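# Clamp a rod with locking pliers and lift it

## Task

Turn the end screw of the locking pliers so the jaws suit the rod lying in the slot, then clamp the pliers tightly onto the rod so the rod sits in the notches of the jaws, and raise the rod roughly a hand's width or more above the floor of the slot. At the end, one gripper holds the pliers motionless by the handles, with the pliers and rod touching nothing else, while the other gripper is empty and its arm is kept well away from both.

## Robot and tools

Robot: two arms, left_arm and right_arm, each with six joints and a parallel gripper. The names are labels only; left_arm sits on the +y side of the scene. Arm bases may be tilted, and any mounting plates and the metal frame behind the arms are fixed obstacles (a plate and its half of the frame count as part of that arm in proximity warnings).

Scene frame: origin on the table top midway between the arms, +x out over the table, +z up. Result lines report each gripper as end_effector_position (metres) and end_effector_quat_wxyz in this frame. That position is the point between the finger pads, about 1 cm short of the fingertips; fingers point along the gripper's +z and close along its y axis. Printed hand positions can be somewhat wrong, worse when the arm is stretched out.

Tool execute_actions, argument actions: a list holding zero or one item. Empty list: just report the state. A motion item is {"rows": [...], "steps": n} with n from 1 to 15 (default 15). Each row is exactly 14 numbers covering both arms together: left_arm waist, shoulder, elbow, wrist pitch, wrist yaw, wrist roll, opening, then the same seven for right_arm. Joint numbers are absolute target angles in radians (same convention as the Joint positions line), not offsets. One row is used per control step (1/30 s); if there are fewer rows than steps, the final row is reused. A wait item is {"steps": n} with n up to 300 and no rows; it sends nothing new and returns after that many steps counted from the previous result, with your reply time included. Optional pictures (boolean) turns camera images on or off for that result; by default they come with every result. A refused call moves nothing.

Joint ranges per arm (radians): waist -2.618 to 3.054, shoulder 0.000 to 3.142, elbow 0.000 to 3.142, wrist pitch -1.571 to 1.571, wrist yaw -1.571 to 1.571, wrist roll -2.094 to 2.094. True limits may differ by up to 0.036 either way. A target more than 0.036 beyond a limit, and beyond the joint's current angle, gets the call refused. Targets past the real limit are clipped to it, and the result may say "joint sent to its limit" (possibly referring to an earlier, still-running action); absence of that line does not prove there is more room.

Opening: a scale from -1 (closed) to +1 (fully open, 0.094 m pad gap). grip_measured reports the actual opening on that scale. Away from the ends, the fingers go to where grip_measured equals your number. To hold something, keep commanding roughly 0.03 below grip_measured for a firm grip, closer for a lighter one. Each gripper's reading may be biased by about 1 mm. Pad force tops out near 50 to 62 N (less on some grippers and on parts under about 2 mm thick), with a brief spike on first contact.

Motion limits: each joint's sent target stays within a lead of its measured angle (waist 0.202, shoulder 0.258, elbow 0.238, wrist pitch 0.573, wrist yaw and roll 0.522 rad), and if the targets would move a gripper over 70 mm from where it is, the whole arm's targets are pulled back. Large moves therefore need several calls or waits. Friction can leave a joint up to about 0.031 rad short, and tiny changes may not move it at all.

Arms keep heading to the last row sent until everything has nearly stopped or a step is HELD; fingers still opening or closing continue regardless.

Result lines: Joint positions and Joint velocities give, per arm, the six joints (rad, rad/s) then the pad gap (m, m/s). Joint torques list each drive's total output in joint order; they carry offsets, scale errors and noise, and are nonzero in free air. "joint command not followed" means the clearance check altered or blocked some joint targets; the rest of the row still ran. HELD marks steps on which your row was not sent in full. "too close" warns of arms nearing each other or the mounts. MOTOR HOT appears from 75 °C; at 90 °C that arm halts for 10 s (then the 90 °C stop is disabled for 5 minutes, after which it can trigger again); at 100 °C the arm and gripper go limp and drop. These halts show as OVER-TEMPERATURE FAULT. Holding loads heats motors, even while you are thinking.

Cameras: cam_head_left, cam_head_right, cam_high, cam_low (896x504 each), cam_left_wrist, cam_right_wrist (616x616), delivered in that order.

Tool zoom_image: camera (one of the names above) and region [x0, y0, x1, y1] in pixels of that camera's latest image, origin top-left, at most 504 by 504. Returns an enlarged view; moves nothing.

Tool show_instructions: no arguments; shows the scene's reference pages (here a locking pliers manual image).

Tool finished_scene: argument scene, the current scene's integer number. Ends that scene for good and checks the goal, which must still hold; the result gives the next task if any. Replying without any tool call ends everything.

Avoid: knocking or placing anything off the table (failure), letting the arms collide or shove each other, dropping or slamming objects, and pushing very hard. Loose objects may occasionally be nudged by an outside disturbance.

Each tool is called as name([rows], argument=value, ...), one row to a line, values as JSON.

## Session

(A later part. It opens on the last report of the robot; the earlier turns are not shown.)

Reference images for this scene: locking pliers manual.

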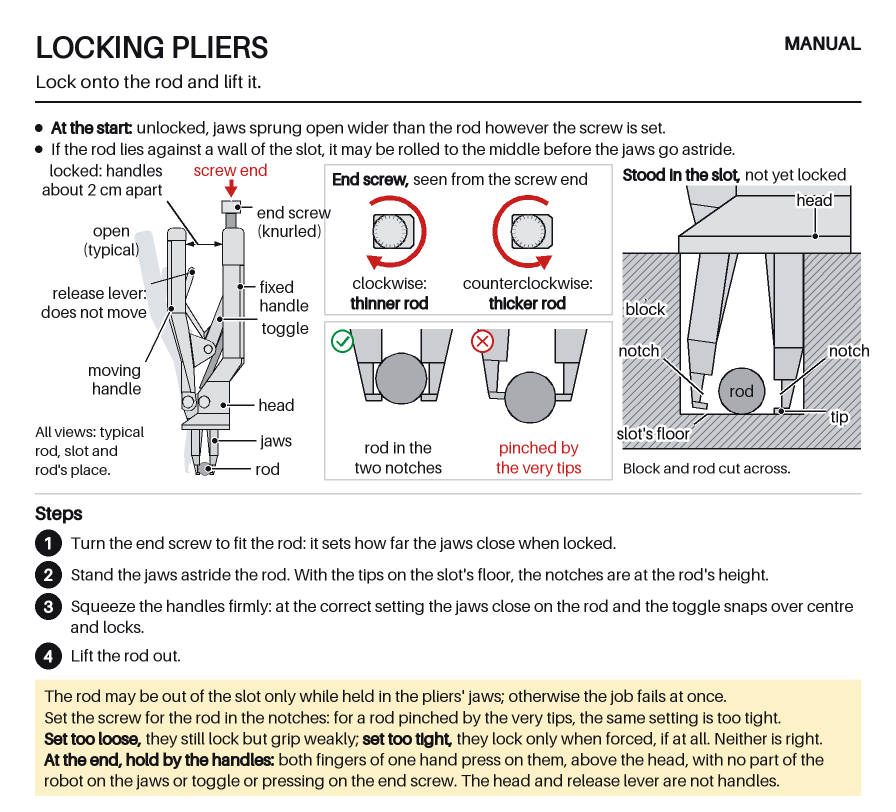

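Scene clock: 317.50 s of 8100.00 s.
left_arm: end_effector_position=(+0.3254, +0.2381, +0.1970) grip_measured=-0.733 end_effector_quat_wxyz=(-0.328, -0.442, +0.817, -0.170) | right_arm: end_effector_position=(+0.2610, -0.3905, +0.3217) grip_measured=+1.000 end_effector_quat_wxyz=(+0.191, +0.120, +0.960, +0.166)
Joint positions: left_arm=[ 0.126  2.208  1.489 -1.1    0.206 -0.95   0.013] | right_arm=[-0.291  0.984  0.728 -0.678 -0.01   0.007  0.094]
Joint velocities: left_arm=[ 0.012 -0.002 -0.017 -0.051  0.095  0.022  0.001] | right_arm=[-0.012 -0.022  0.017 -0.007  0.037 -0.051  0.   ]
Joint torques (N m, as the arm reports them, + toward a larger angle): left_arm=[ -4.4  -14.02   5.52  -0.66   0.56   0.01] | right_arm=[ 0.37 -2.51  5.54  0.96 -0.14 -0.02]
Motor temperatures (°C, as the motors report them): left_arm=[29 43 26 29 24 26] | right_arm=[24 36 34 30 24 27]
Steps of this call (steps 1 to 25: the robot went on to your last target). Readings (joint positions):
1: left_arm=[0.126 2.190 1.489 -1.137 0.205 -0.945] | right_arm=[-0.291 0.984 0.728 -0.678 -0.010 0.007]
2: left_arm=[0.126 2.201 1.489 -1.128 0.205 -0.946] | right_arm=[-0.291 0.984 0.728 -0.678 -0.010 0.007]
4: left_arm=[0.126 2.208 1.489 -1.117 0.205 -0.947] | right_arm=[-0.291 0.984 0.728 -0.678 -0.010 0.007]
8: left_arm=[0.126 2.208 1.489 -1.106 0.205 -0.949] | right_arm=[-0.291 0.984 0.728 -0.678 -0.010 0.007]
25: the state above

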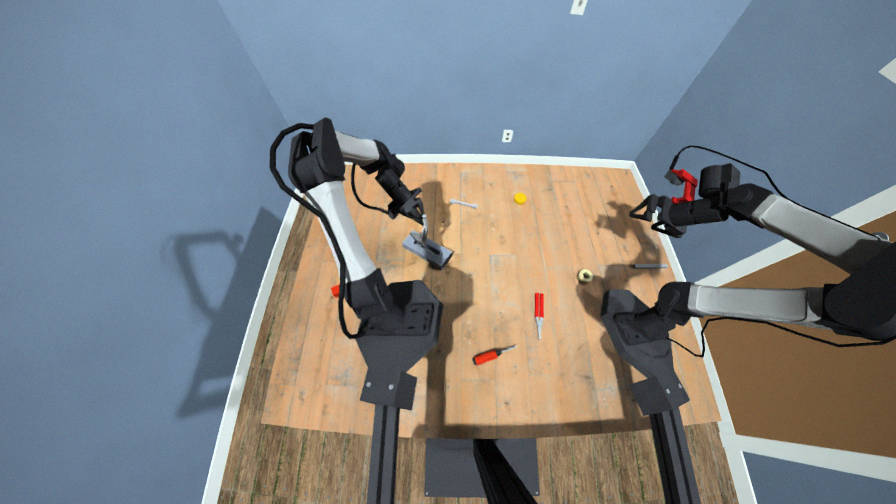

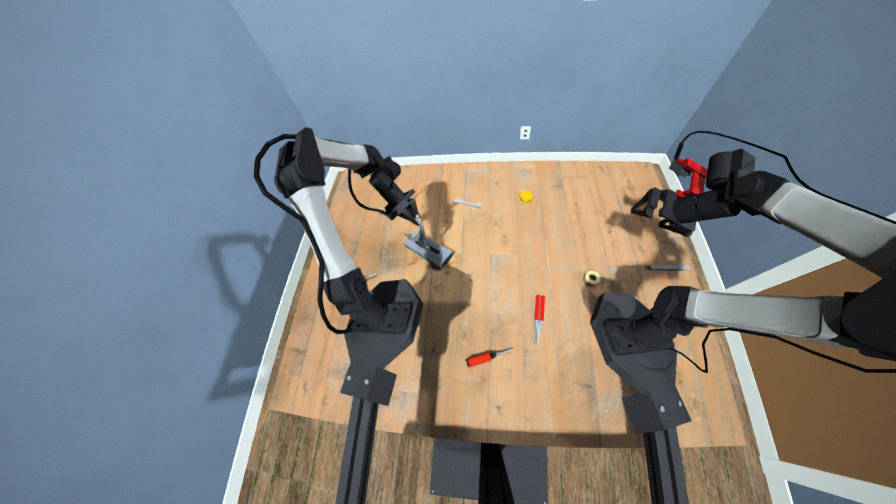

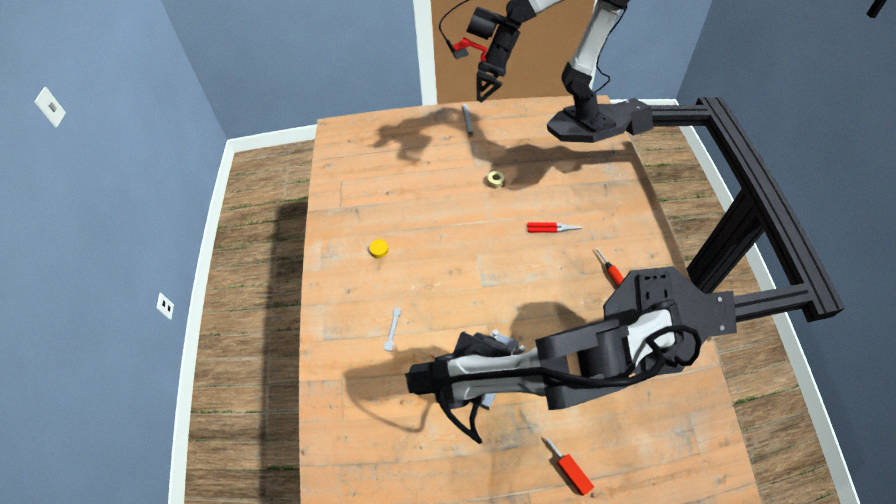

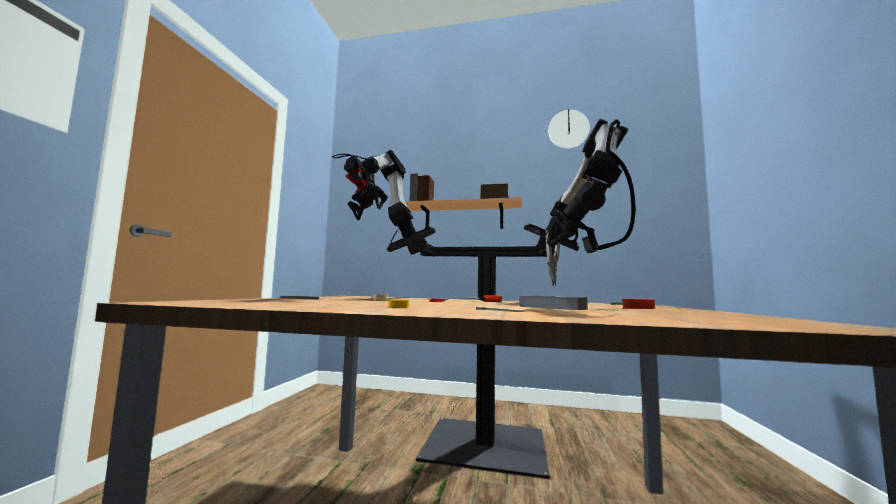

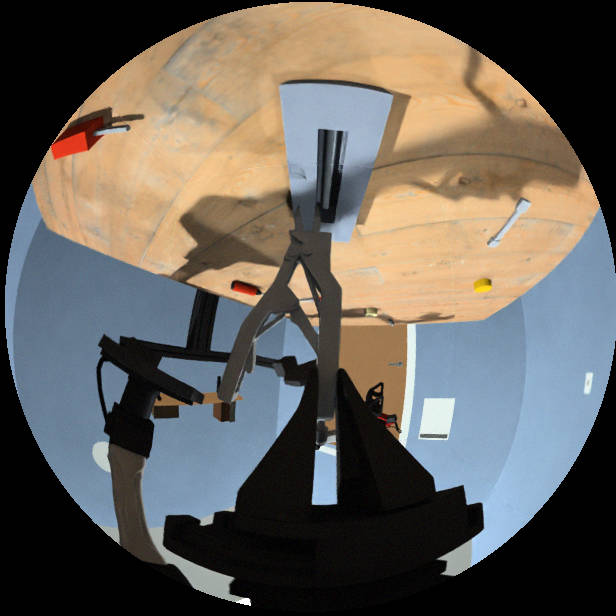

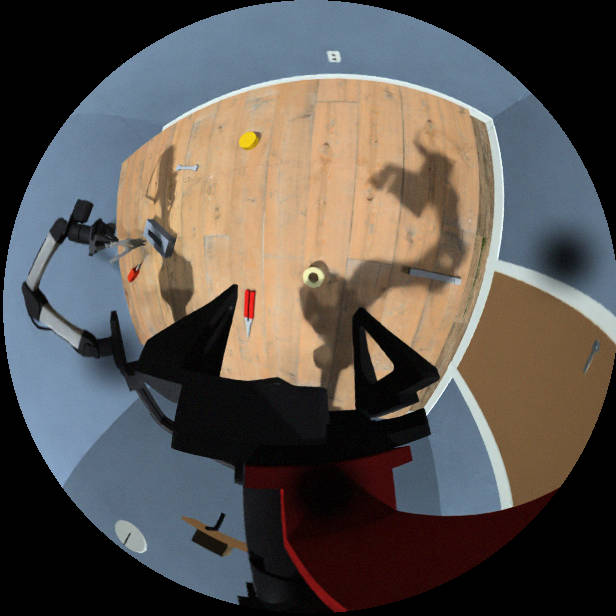

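Excellent view.

zoom_image(camera="cam_left_wrist", region=[250,70,420,250])

zoom_image(camera="cam_low", region=[490,210,620,320])

Region (250, 70, 420, 250) of cam_left_wrist's 616x616 image, scaled by 2.800, with more detail than that image has.

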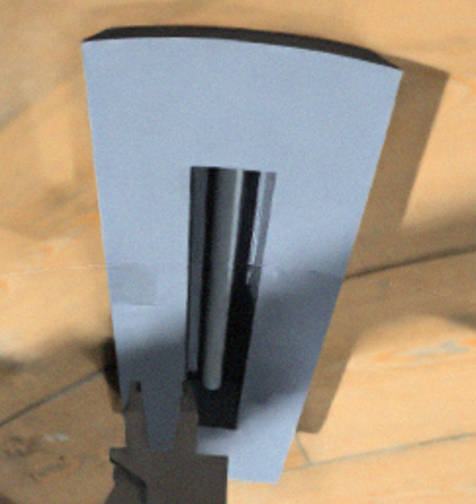

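Region (490, 210, 620, 320) of cam_low's 896x504 image, scaled by 3.877, with more detail than that image has; it fills the top 426 rows of this view, and the rest is white.

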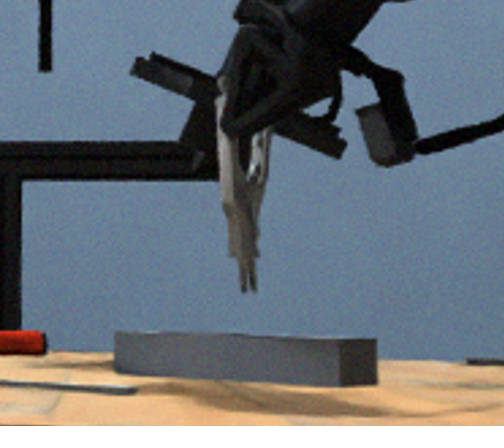

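execute_actions([
  {"rows":[[0.135,2.22,1.515,-1.105,0.235,-0.945,-0.76,-0.3,1.0,0.7,-0.7,0,0,1],[0.138,2.23,1.53,-1.11,0.24,-0.94,-0.76,-0.3,1.0,0.7,-0.7,0,0,1],[0.14,2.24,1.545,-1.115,0.244,-0.935,-0.76,-0.3,1.0,0.7,-0.7,0,0,1],[0.142,2.252,1.56,-1.12,0.244,-0.93,-0.76,-0.3,1.0,0.7,-0.7,0,0,1],[0.144,2.264,1.575,-1.125,0.244,-0.927,-0.76,-0.3,1.0,0.7,-0.7,0,0,1],[0.146,2.276,1.59,-1.13,0.244,-0.927,-0.76,-0.3,1.0,0.7,-0.7,0,0,1],[0.148,2.288,1.602,-1.135,0.244,-0.927,-0.76,-0.3,1.0,0.7,-0.7,0,0,1],[0.15,2.3,1.614,-1.14,0.244,-0.927,-0.76,-0.3,1.0,0.7,-0.7,0,0,1],[0.15,2.31,1.622,-1.145,0.244,-0.927,-0.76,-0.3,1.0,0.7,-0.7,0,0,1],[0.15,2.318,1.628,-1.145,0.244,-0.927,-0.76,-0.3,1.0,0.7,-0.7,0,0,1],[0.15,2.324,1.628,-1.145,0.244,-0.927,-0.76,-0.3,1.0,0.7,-0.7,0,0,1]],"steps":15},
], pictures=false)

execute_actions([
  {"steps":15},
])

zoom_image(camera="cam_left_wrist", region=[240,90,390,250])

Scene clock: 340.47 s of 8100.00 s.
left_arm: end_effector_position=(+0.3478, +0.2354, +0.1785) grip_measured=-0.733 end_effector_quat_wxyz=(-0.327, -0.442, +0.816, -0.179) | right_arm: end_effector_position=(+0.2610, -0.3905, +0.3217) grip_measured=+1.000 end_effector_quat_wxyz=(+0.191, +0.120, +0.960, +0.166)
Joint positions: left_arm=[ 0.14   2.313  1.612 -1.111  0.219 -0.932  0.013] | right_arm=[-0.291  0.984  0.728 -0.678 -0.01   0.007  0.094]
Joint velocities: left_arm=[ 0.007  0.066 -0.012 -0.022  0.037 -0.007 -0.001] | right_arm=[-0.007 -0.002 -0.007 -0.081 -0.051 -0.051  0.   ]
Joint torques (N m, as the arm reports them, + toward a larger angle): left_arm=[ -4.27 -13.99   6.09  -0.91   0.58   0.15] | right_arm=[ 0.5  -2.54  5.58  0.97 -0.2  -0.09]
Motor temperatures (°C, as the motors report them): left_arm=[29 45 27 28 25 26] | right_arm=[24 35 34 30 24 27]
Steps of this call (steps 1 to 15: the robot went on to your last target; steps 16 to 674: nothing new was sent; steps 675 to 689: all 15 steps of this action). Readings (joint positions):
675: left_arm=[0.126 2.208 1.489 -1.100 0.207 -0.950] | right_arm=[-0.291 0.984 0.728 -0.678 -0.010 0.007]
676: left_arm=[0.126 2.209 1.493 -1.102 0.208 -0.949] | right_arm=[-0.291 0.984 0.728 -0.678 -0.010 0.007]
678: left_arm=[0.126 2.221 1.515 -1.106 0.212 -0.946] | right_arm=[-0.291 0.984 0.728 -0.678 -0.010 0.007]
682: left_arm=[0.131 2.261 1.579 -1.107 0.218 -0.937] | right_arm=[-0.291 0.984 0.728 -0.678 -0.010 0.007]
689: the state above

Scene clock: 340.97 s of 8100.00 s.
left_arm: end_effector_position=(+0.3463, +0.2351, +0.1786) grip_measured=-0.733 end_effector_quat_wxyz=(-0.330, -0.441, +0.815, -0.178) | right_arm: end_effector_position=(+0.2610, -0.3905, +0.3217) grip_measured=+1.000 end_effector_quat_wxyz=(+0.191, +0.120, +0.960, +0.166)
Joint positions: left_arm=[ 0.14   2.315  1.612 -1.116  0.219 -0.931  0.013] | right_arm=[-0.291  0.984  0.728 -0.678 -0.01   0.007  0.094]
Joint velocities: left_arm=[ 0.012 -0.002 -0.022  0.037  0.066  0.007 -0.001] | right_arm=[ 0.012 -0.007 -0.007  0.022  0.007 -0.022  0.   ]
Joint torques (N m, as the arm reports them, + toward a larger angle): left_arm=[ -4.22 -13.67   6.07  -0.93   0.57   0.15] | right_arm=[ 0.38 -2.55  5.62  0.92 -0.16 -0.07]
Motor temperatures (°C, as the motors report them): left_arm=[29 45 27 28 25 26] | right_arm=[24 35 34 30 24 27]
Steps of this call (steps 1 to 15: the robot went on to your last target). Readings (joint positions):
1: left_arm=[0.140 2.315 1.612 -1.113 0.219 -0.932] | right_arm=[-0.291 0.984 0.728 -0.678 -0.010 0.007]
2: left_arm=[0.140 2.315 1.612 -1.114 0.219 -0.932] | right_arm=[-0.291 0.984 0.728 -0.678 -0.010 0.007]
4: left_arm=[0.140 2.315 1.612 -1.115 0.219 -0.932] | right_arm=[-0.291 0.984 0.728 -0.678 -0.010 0.007]
8: left_arm=[0.140 2.315 1.612 -1.116 0.219 -0.932] | right_arm=[-0.291 0.984 0.728 -0.678 -0.010 0.007]
15: the state above
All arms were judged still, so your last target was given up. Only a new action makes them travel on or press farther. Fingers that are still opening or closing keep moving.

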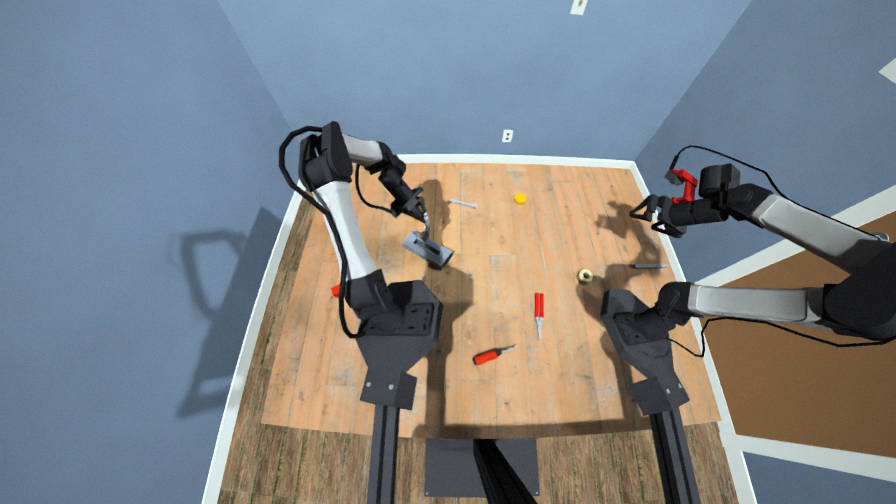

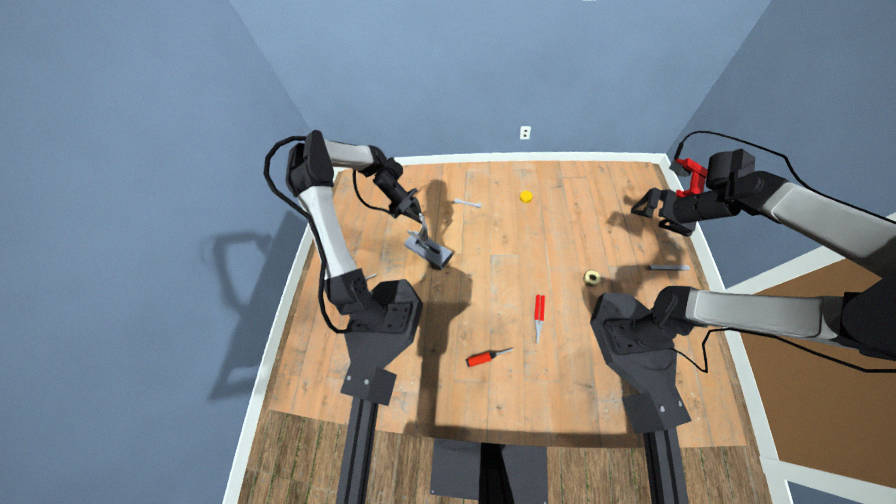

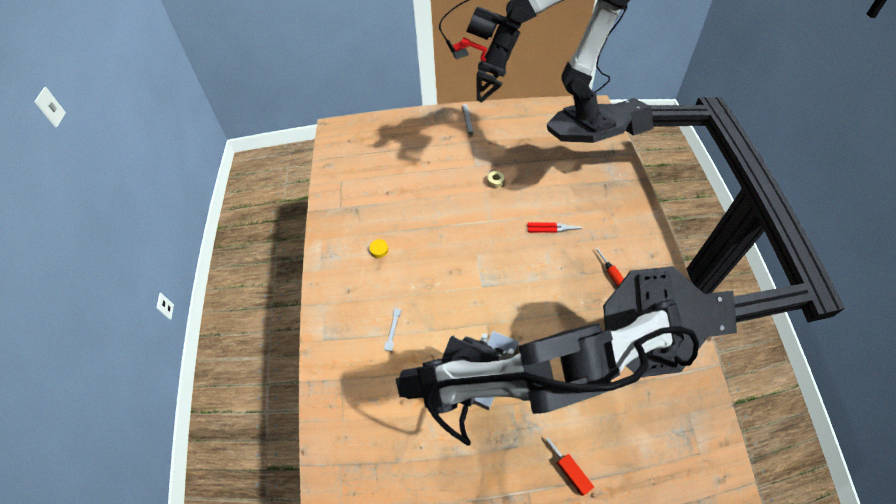

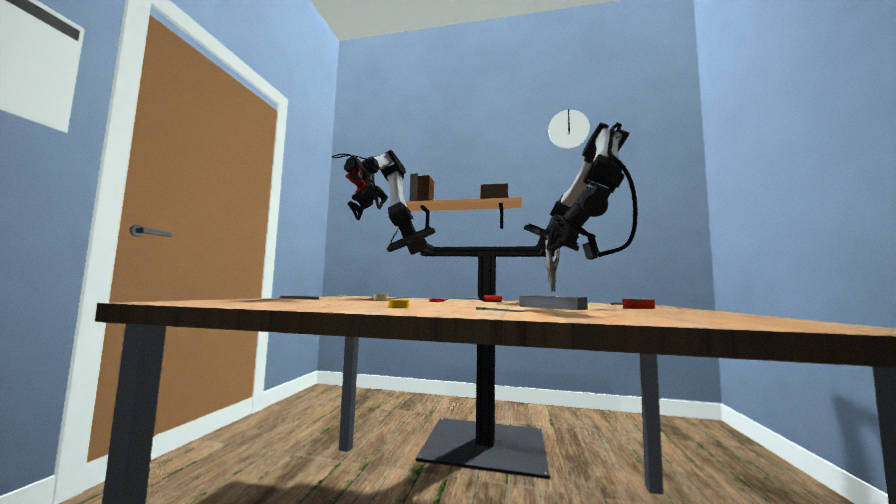

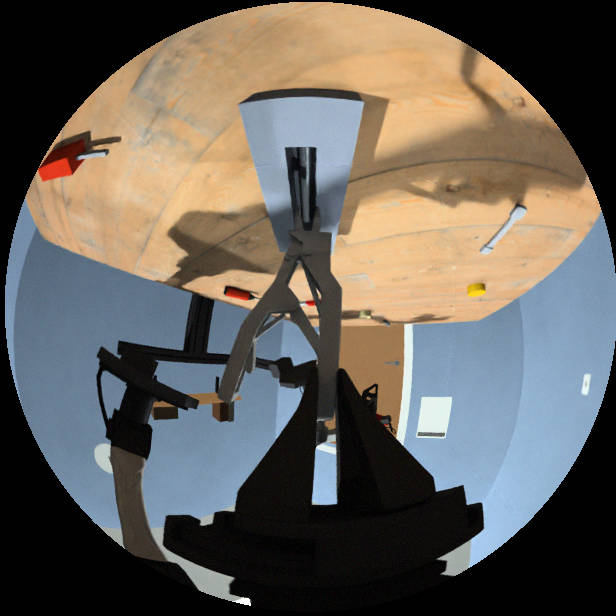

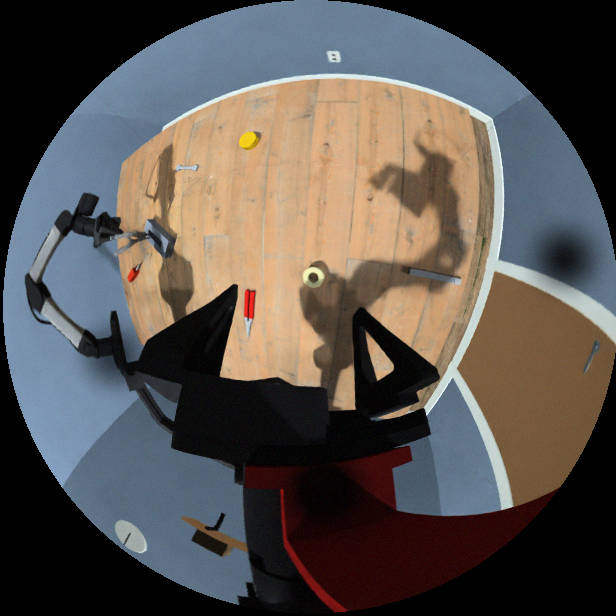

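Region (240, 90, 390, 250) of cam_left_wrist's 616x616 image, scaled by 3.150, with more detail than that image has; it fills the left 472 columns of this view, and the rest is white.

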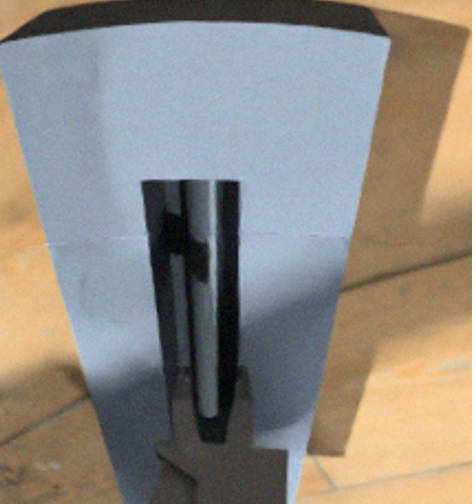

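execute_actions([
  {"rows":[[0.158,2.33,1.62,-1.125,0.235,-0.92,-0.76,-0.3,1.0,0.7,-0.7,0,0,1],[0.163,2.335,1.62,-1.12,0.23,-0.913,-0.76,-0.3,1.0,0.7,-0.7,0,0,1],[0.17,2.339,1.62,-1.116,0.225,-0.907,-0.76,-0.3,1.0,0.7,-0.7,0,0,1]],"steps":15},
])

zoom_image(camera="cam_left_wrist", region=[260,140,360,250])

zoom_image(camera="cam_low", region=[510,240,600,315])

Scene clock: 360.40 s of 8100.00 s.
left_arm: end_effector_position=(+0.3450, +0.2413, +0.1717) grip_measured=-0.733 end_effector_quat_wxyz=(-0.331, -0.442, +0.814, -0.179) | right_arm: end_effector_position=(+0.2610, -0.3905, +0.3217) grip_measured=+1.000 end_effector_quat_wxyz=(+0.191, +0.120, +0.960, +0.166)
Joint positions: left_arm=[ 0.162  2.326  1.612 -1.111  0.217 -0.913  0.013] | right_arm=[-0.291  0.984  0.728 -0.678 -0.01   0.007  0.094]
Joint velocities: left_arm=[ 0.002 -0.012 -0.002  0.007 -0.037  0.051  0.   ] | right_arm=[-0.012 -0.017 -0.012  0.007 -0.066 -0.007  0.   ]
Joint torques (N m, as the arm reports them, + toward a larger angle): left_arm=[ -4.31 -13.28   5.25  -0.7    0.41   0.14] | right_arm=[ 0.4  -2.54  5.49  0.94 -0.19 -0.05]
Motor temperatures (°C, as the motors report them): left_arm=[28 46 27 28 25 26] | right_arm=[24 35 34 30 24 27]
Steps of this call (steps 1 to 568: nothing new was sent; steps 569 to 583: all 15 steps of this action). Readings (joint positions):
569: left_arm=[0.140 2.315 1.612 -1.116 0.219 -0.931] | right_arm=[-0.291 0.984 0.728 -0.678 -0.010 0.007]
570: left_arm=[0.141 2.315 1.612 -1.116 0.219 -0.928] | right_arm=[-0.291 0.984 0.728 -0.678 -0.010 0.007]
572: left_arm=[0.147 2.317 1.612 -1.115 0.219 -0.923] | right_arm=[-0.291 0.984 0.728 -0.678 -0.010 0.007]
576: left_arm=[0.160 2.324 1.612 -1.112 0.218 -0.916] | right_arm=[-0.291 0.984 0.728 -0.678 -0.010 0.007]
583: the state above

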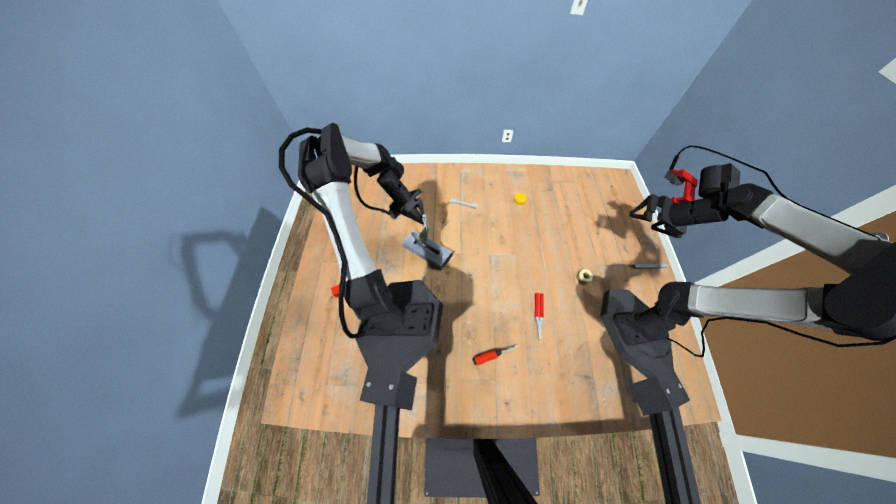

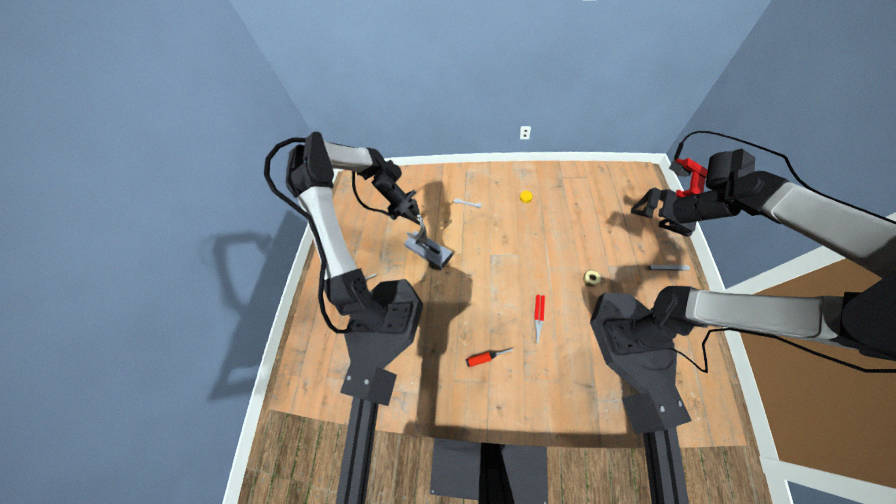

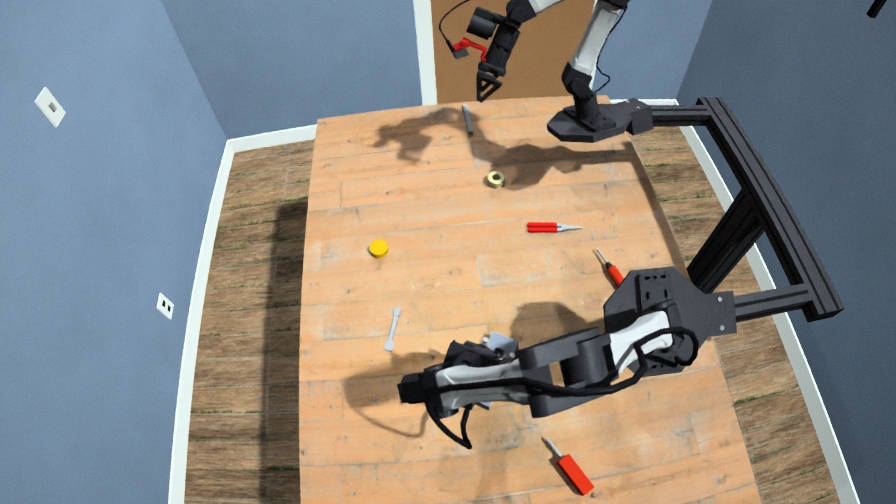

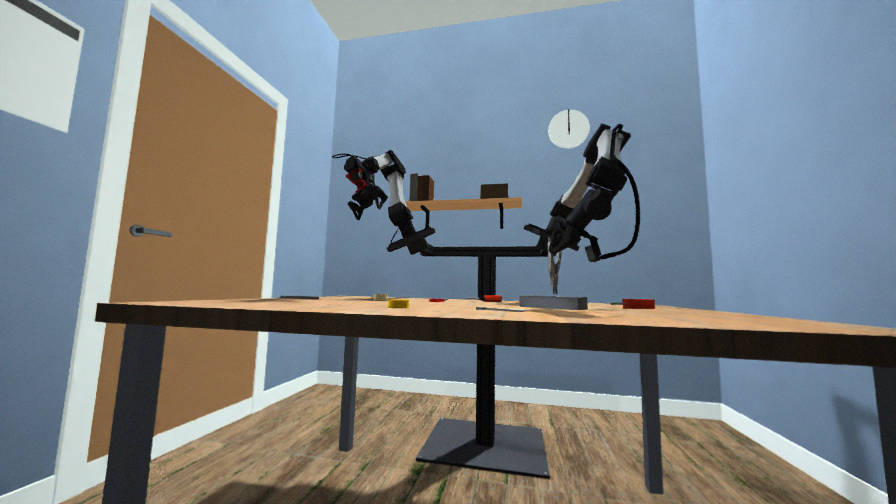

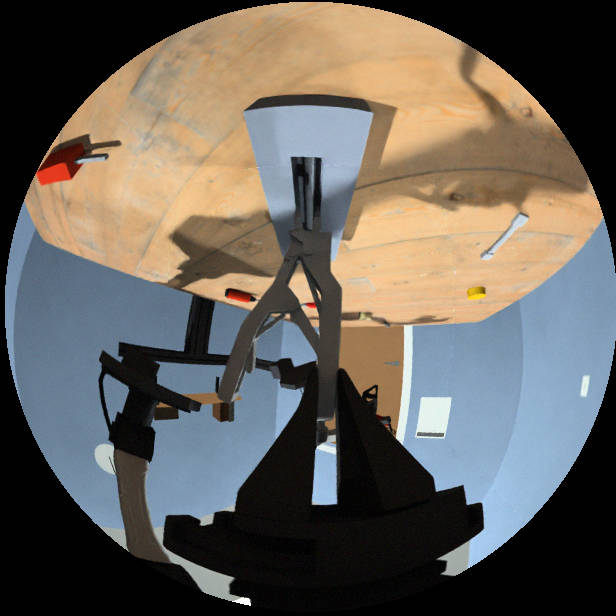

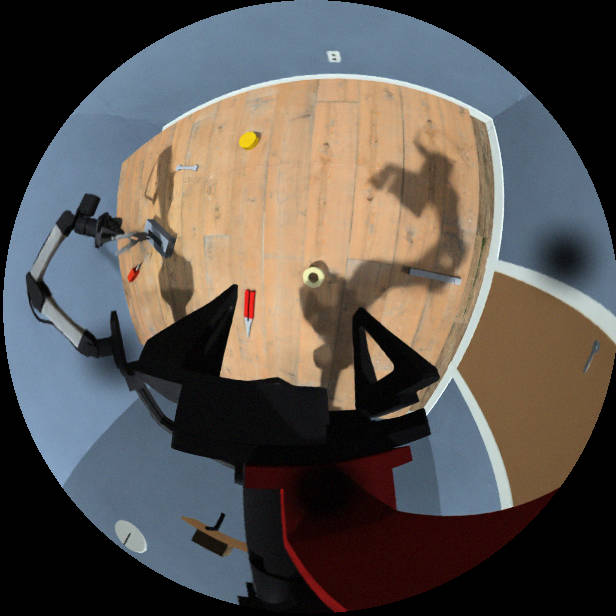

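Region (260, 140, 360, 250) of cam_left_wrist's 616x616 image, scaled by 4.582, with more detail than that image has; it fills the left 458 columns of this view, and the rest is white.

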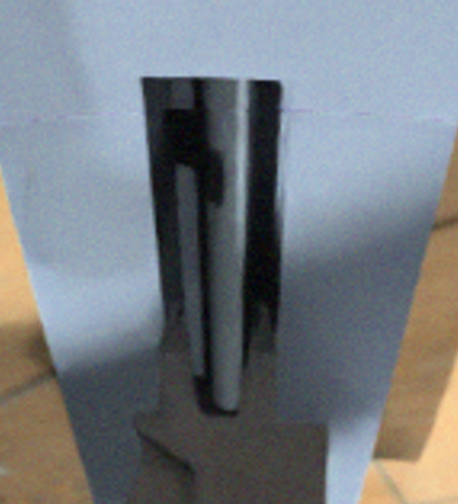

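Region (510, 240, 600, 315) of cam_low's 896x504 image, scaled by 5.600, with more detail than that image has.

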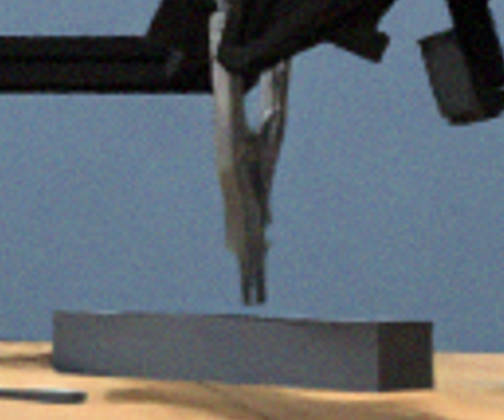

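execute_actions([
  {"rows":[[0.172,2.346,1.62,-1.114,0.224,-0.905,-0.76,-0.3,1.0,0.7,-0.7,0,0,1],[0.174,2.35,1.62,-1.11,0.224,-0.903,-0.76,-0.3,1.0,0.7,-0.7,0,0,1],[0.176,2.353,1.62,-1.106,0.223,-0.901,-0.76,-0.3,1.0,0.7,-0.7,0,0,1],[0.177,2.355,1.62,-1.102,0.223,-0.9,-0.76,-0.3,1.0,0.7,-0.7,0,0,1],[0.178,2.357,1.62,-1.099,0.222,-0.899,-0.76,-0.3,1.0,0.7,-0.7,0,0,1],[0.179,2.359,1.62,-1.096,0.222,-0.898,-0.76,-0.3,1.0,0.7,-0.7,0,0,1],[0.18,2.361,1.62,-1.094,0.222,-0.897,-0.76,-0.3,1.0,0.7,-0.7,0,0,1]],"steps":15},
])

zoom_image(camera="cam_left_wrist", region=[260,140,360,250])

Scene clock: 367.70 s of 8100.00 s.
left_arm: end_effector_position=(+0.3443, +0.2401, +0.1616) grip_measured=-0.733 end_effector_quat_wxyz=(-0.332, -0.441, +0.815, -0.179) | right_arm: end_effector_position=(+0.2610, -0.3905, +0.3217) grip_measured=+1.000 end_effector_quat_wxyz=(+0.191, +0.120, +0.960, +0.166)
Joint positions: left_arm=[ 0.169  2.35   1.612 -1.09   0.215 -0.902  0.013] | right_arm=[-0.291  0.984  0.728 -0.678 -0.01   0.007  0.094]
Joint velocities: left_arm=[ 0.007  0.002  0.007 -0.007 -0.007  0.081  0.001] | right_arm=[-0.022 -0.007  0.002  0.022  0.022  0.022  0.   ]
Joint torques (N m, as the arm reports them, + toward a larger angle): left_arm=[ -4.22 -13.53   5.09  -0.72   0.38   0.15] | right_arm=[ 0.56 -2.6   5.44  1.01 -0.19 -0.03]
Motor temperatures (°C, as the motors report them): left_arm=[28 46 27 28 25 26] | right_arm=[24 35 34 30 24 27]
Steps of this call (steps 1 to 15: the robot went on to your last target; steps 16 to 204: nothing new was sent; steps 205 to 219: all 15 steps of this action). Readings (joint positions):
205: left_arm=[0.162 2.326 1.612 -1.111 0.217 -0.911] | right_arm=[-0.291 0.984 0.728 -0.678 -0.010 0.007]
206: left_arm=[0.162 2.327 1.612 -1.111 0.217 -0.911] | right_arm=[-0.291 0.984 0.728 -0.678 -0.010 0.007]
208: left_arm=[0.162 2.331 1.612 -1.107 0.217 -0.909] | right_arm=[-0.291 0.984 0.728 -0.678 -0.010 0.007]
212: left_arm=[0.163 2.345 1.612 -1.097 0.216 -0.905] | right_arm=[-0.291 0.984 0.728 -0.678 -0.010 0.007]
219: the state above

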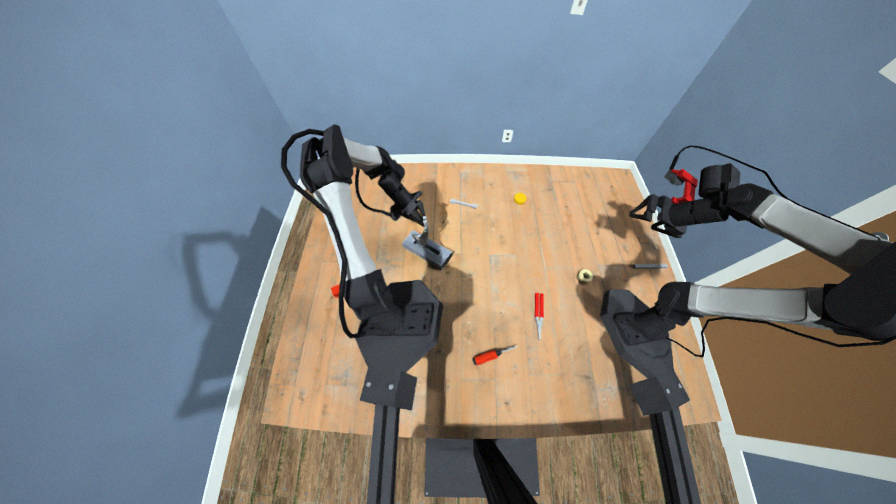

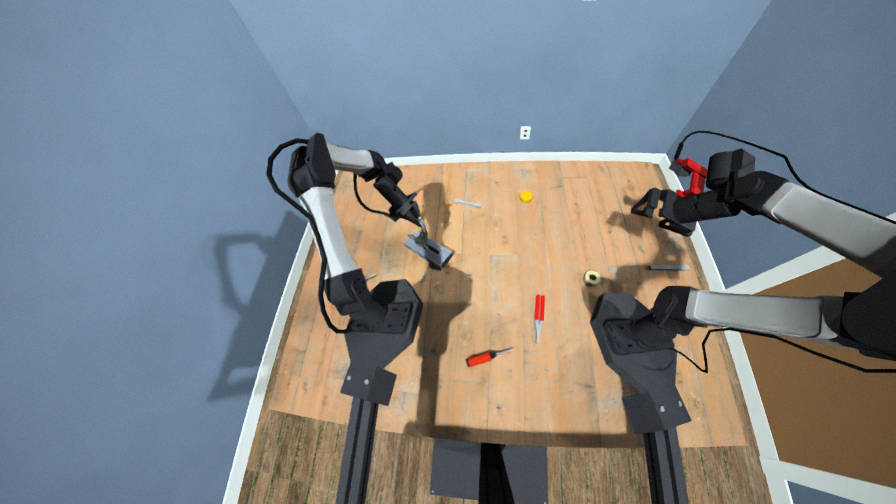

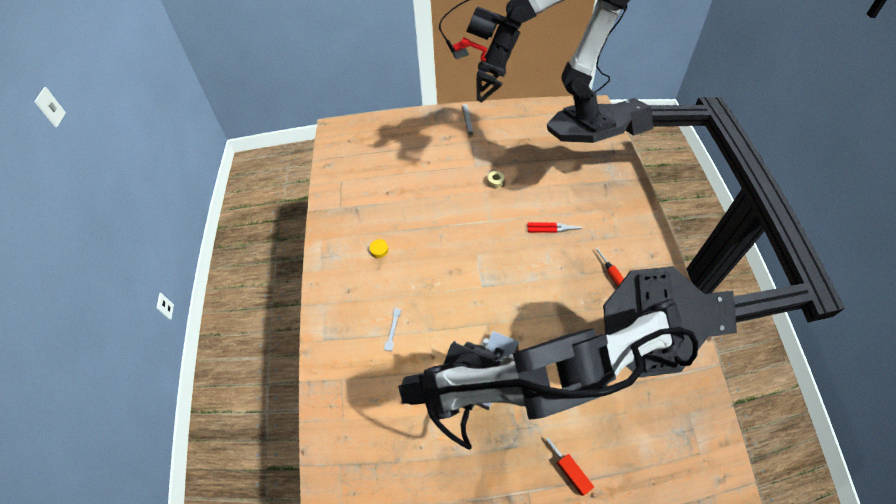

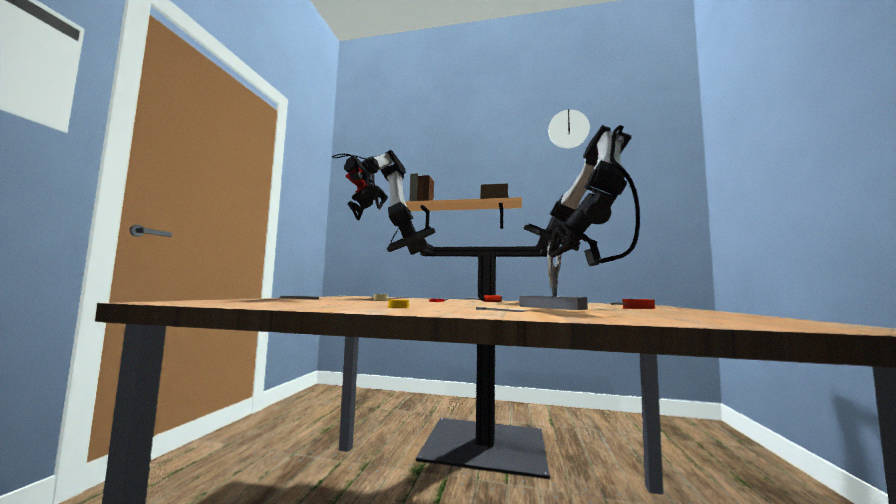

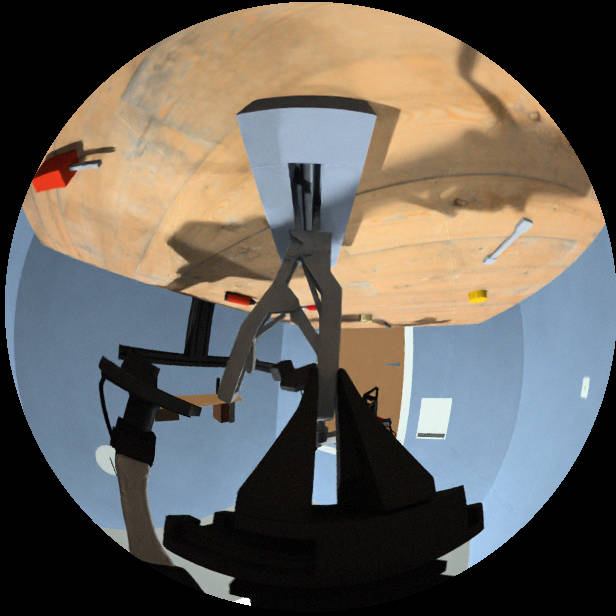

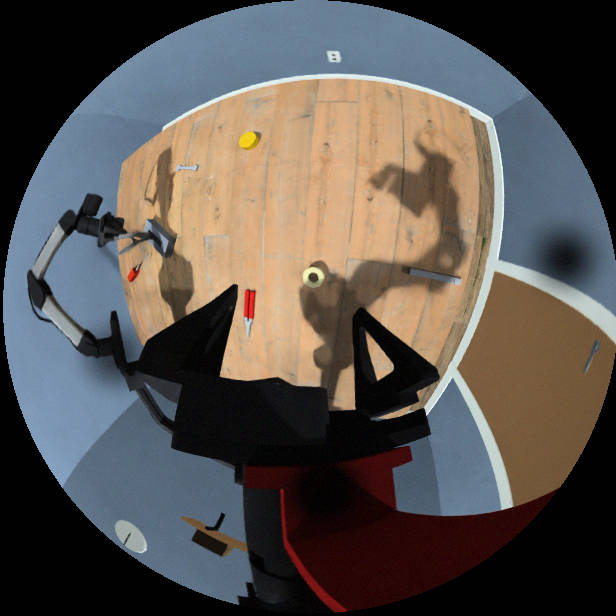

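Region (260, 140, 360, 250) of cam_left_wrist's 616x616 image, scaled by 4.582, with more detail than that image has; it fills the left 458 columns of this view, and the rest is white.

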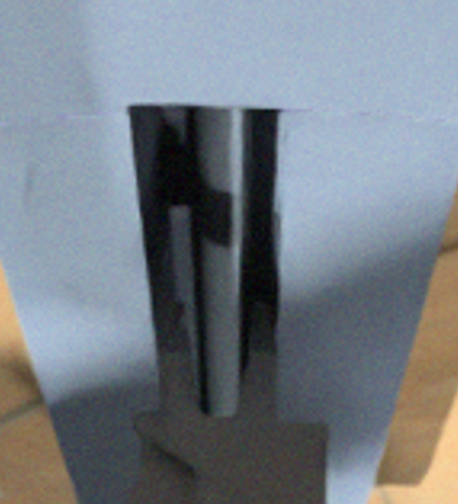

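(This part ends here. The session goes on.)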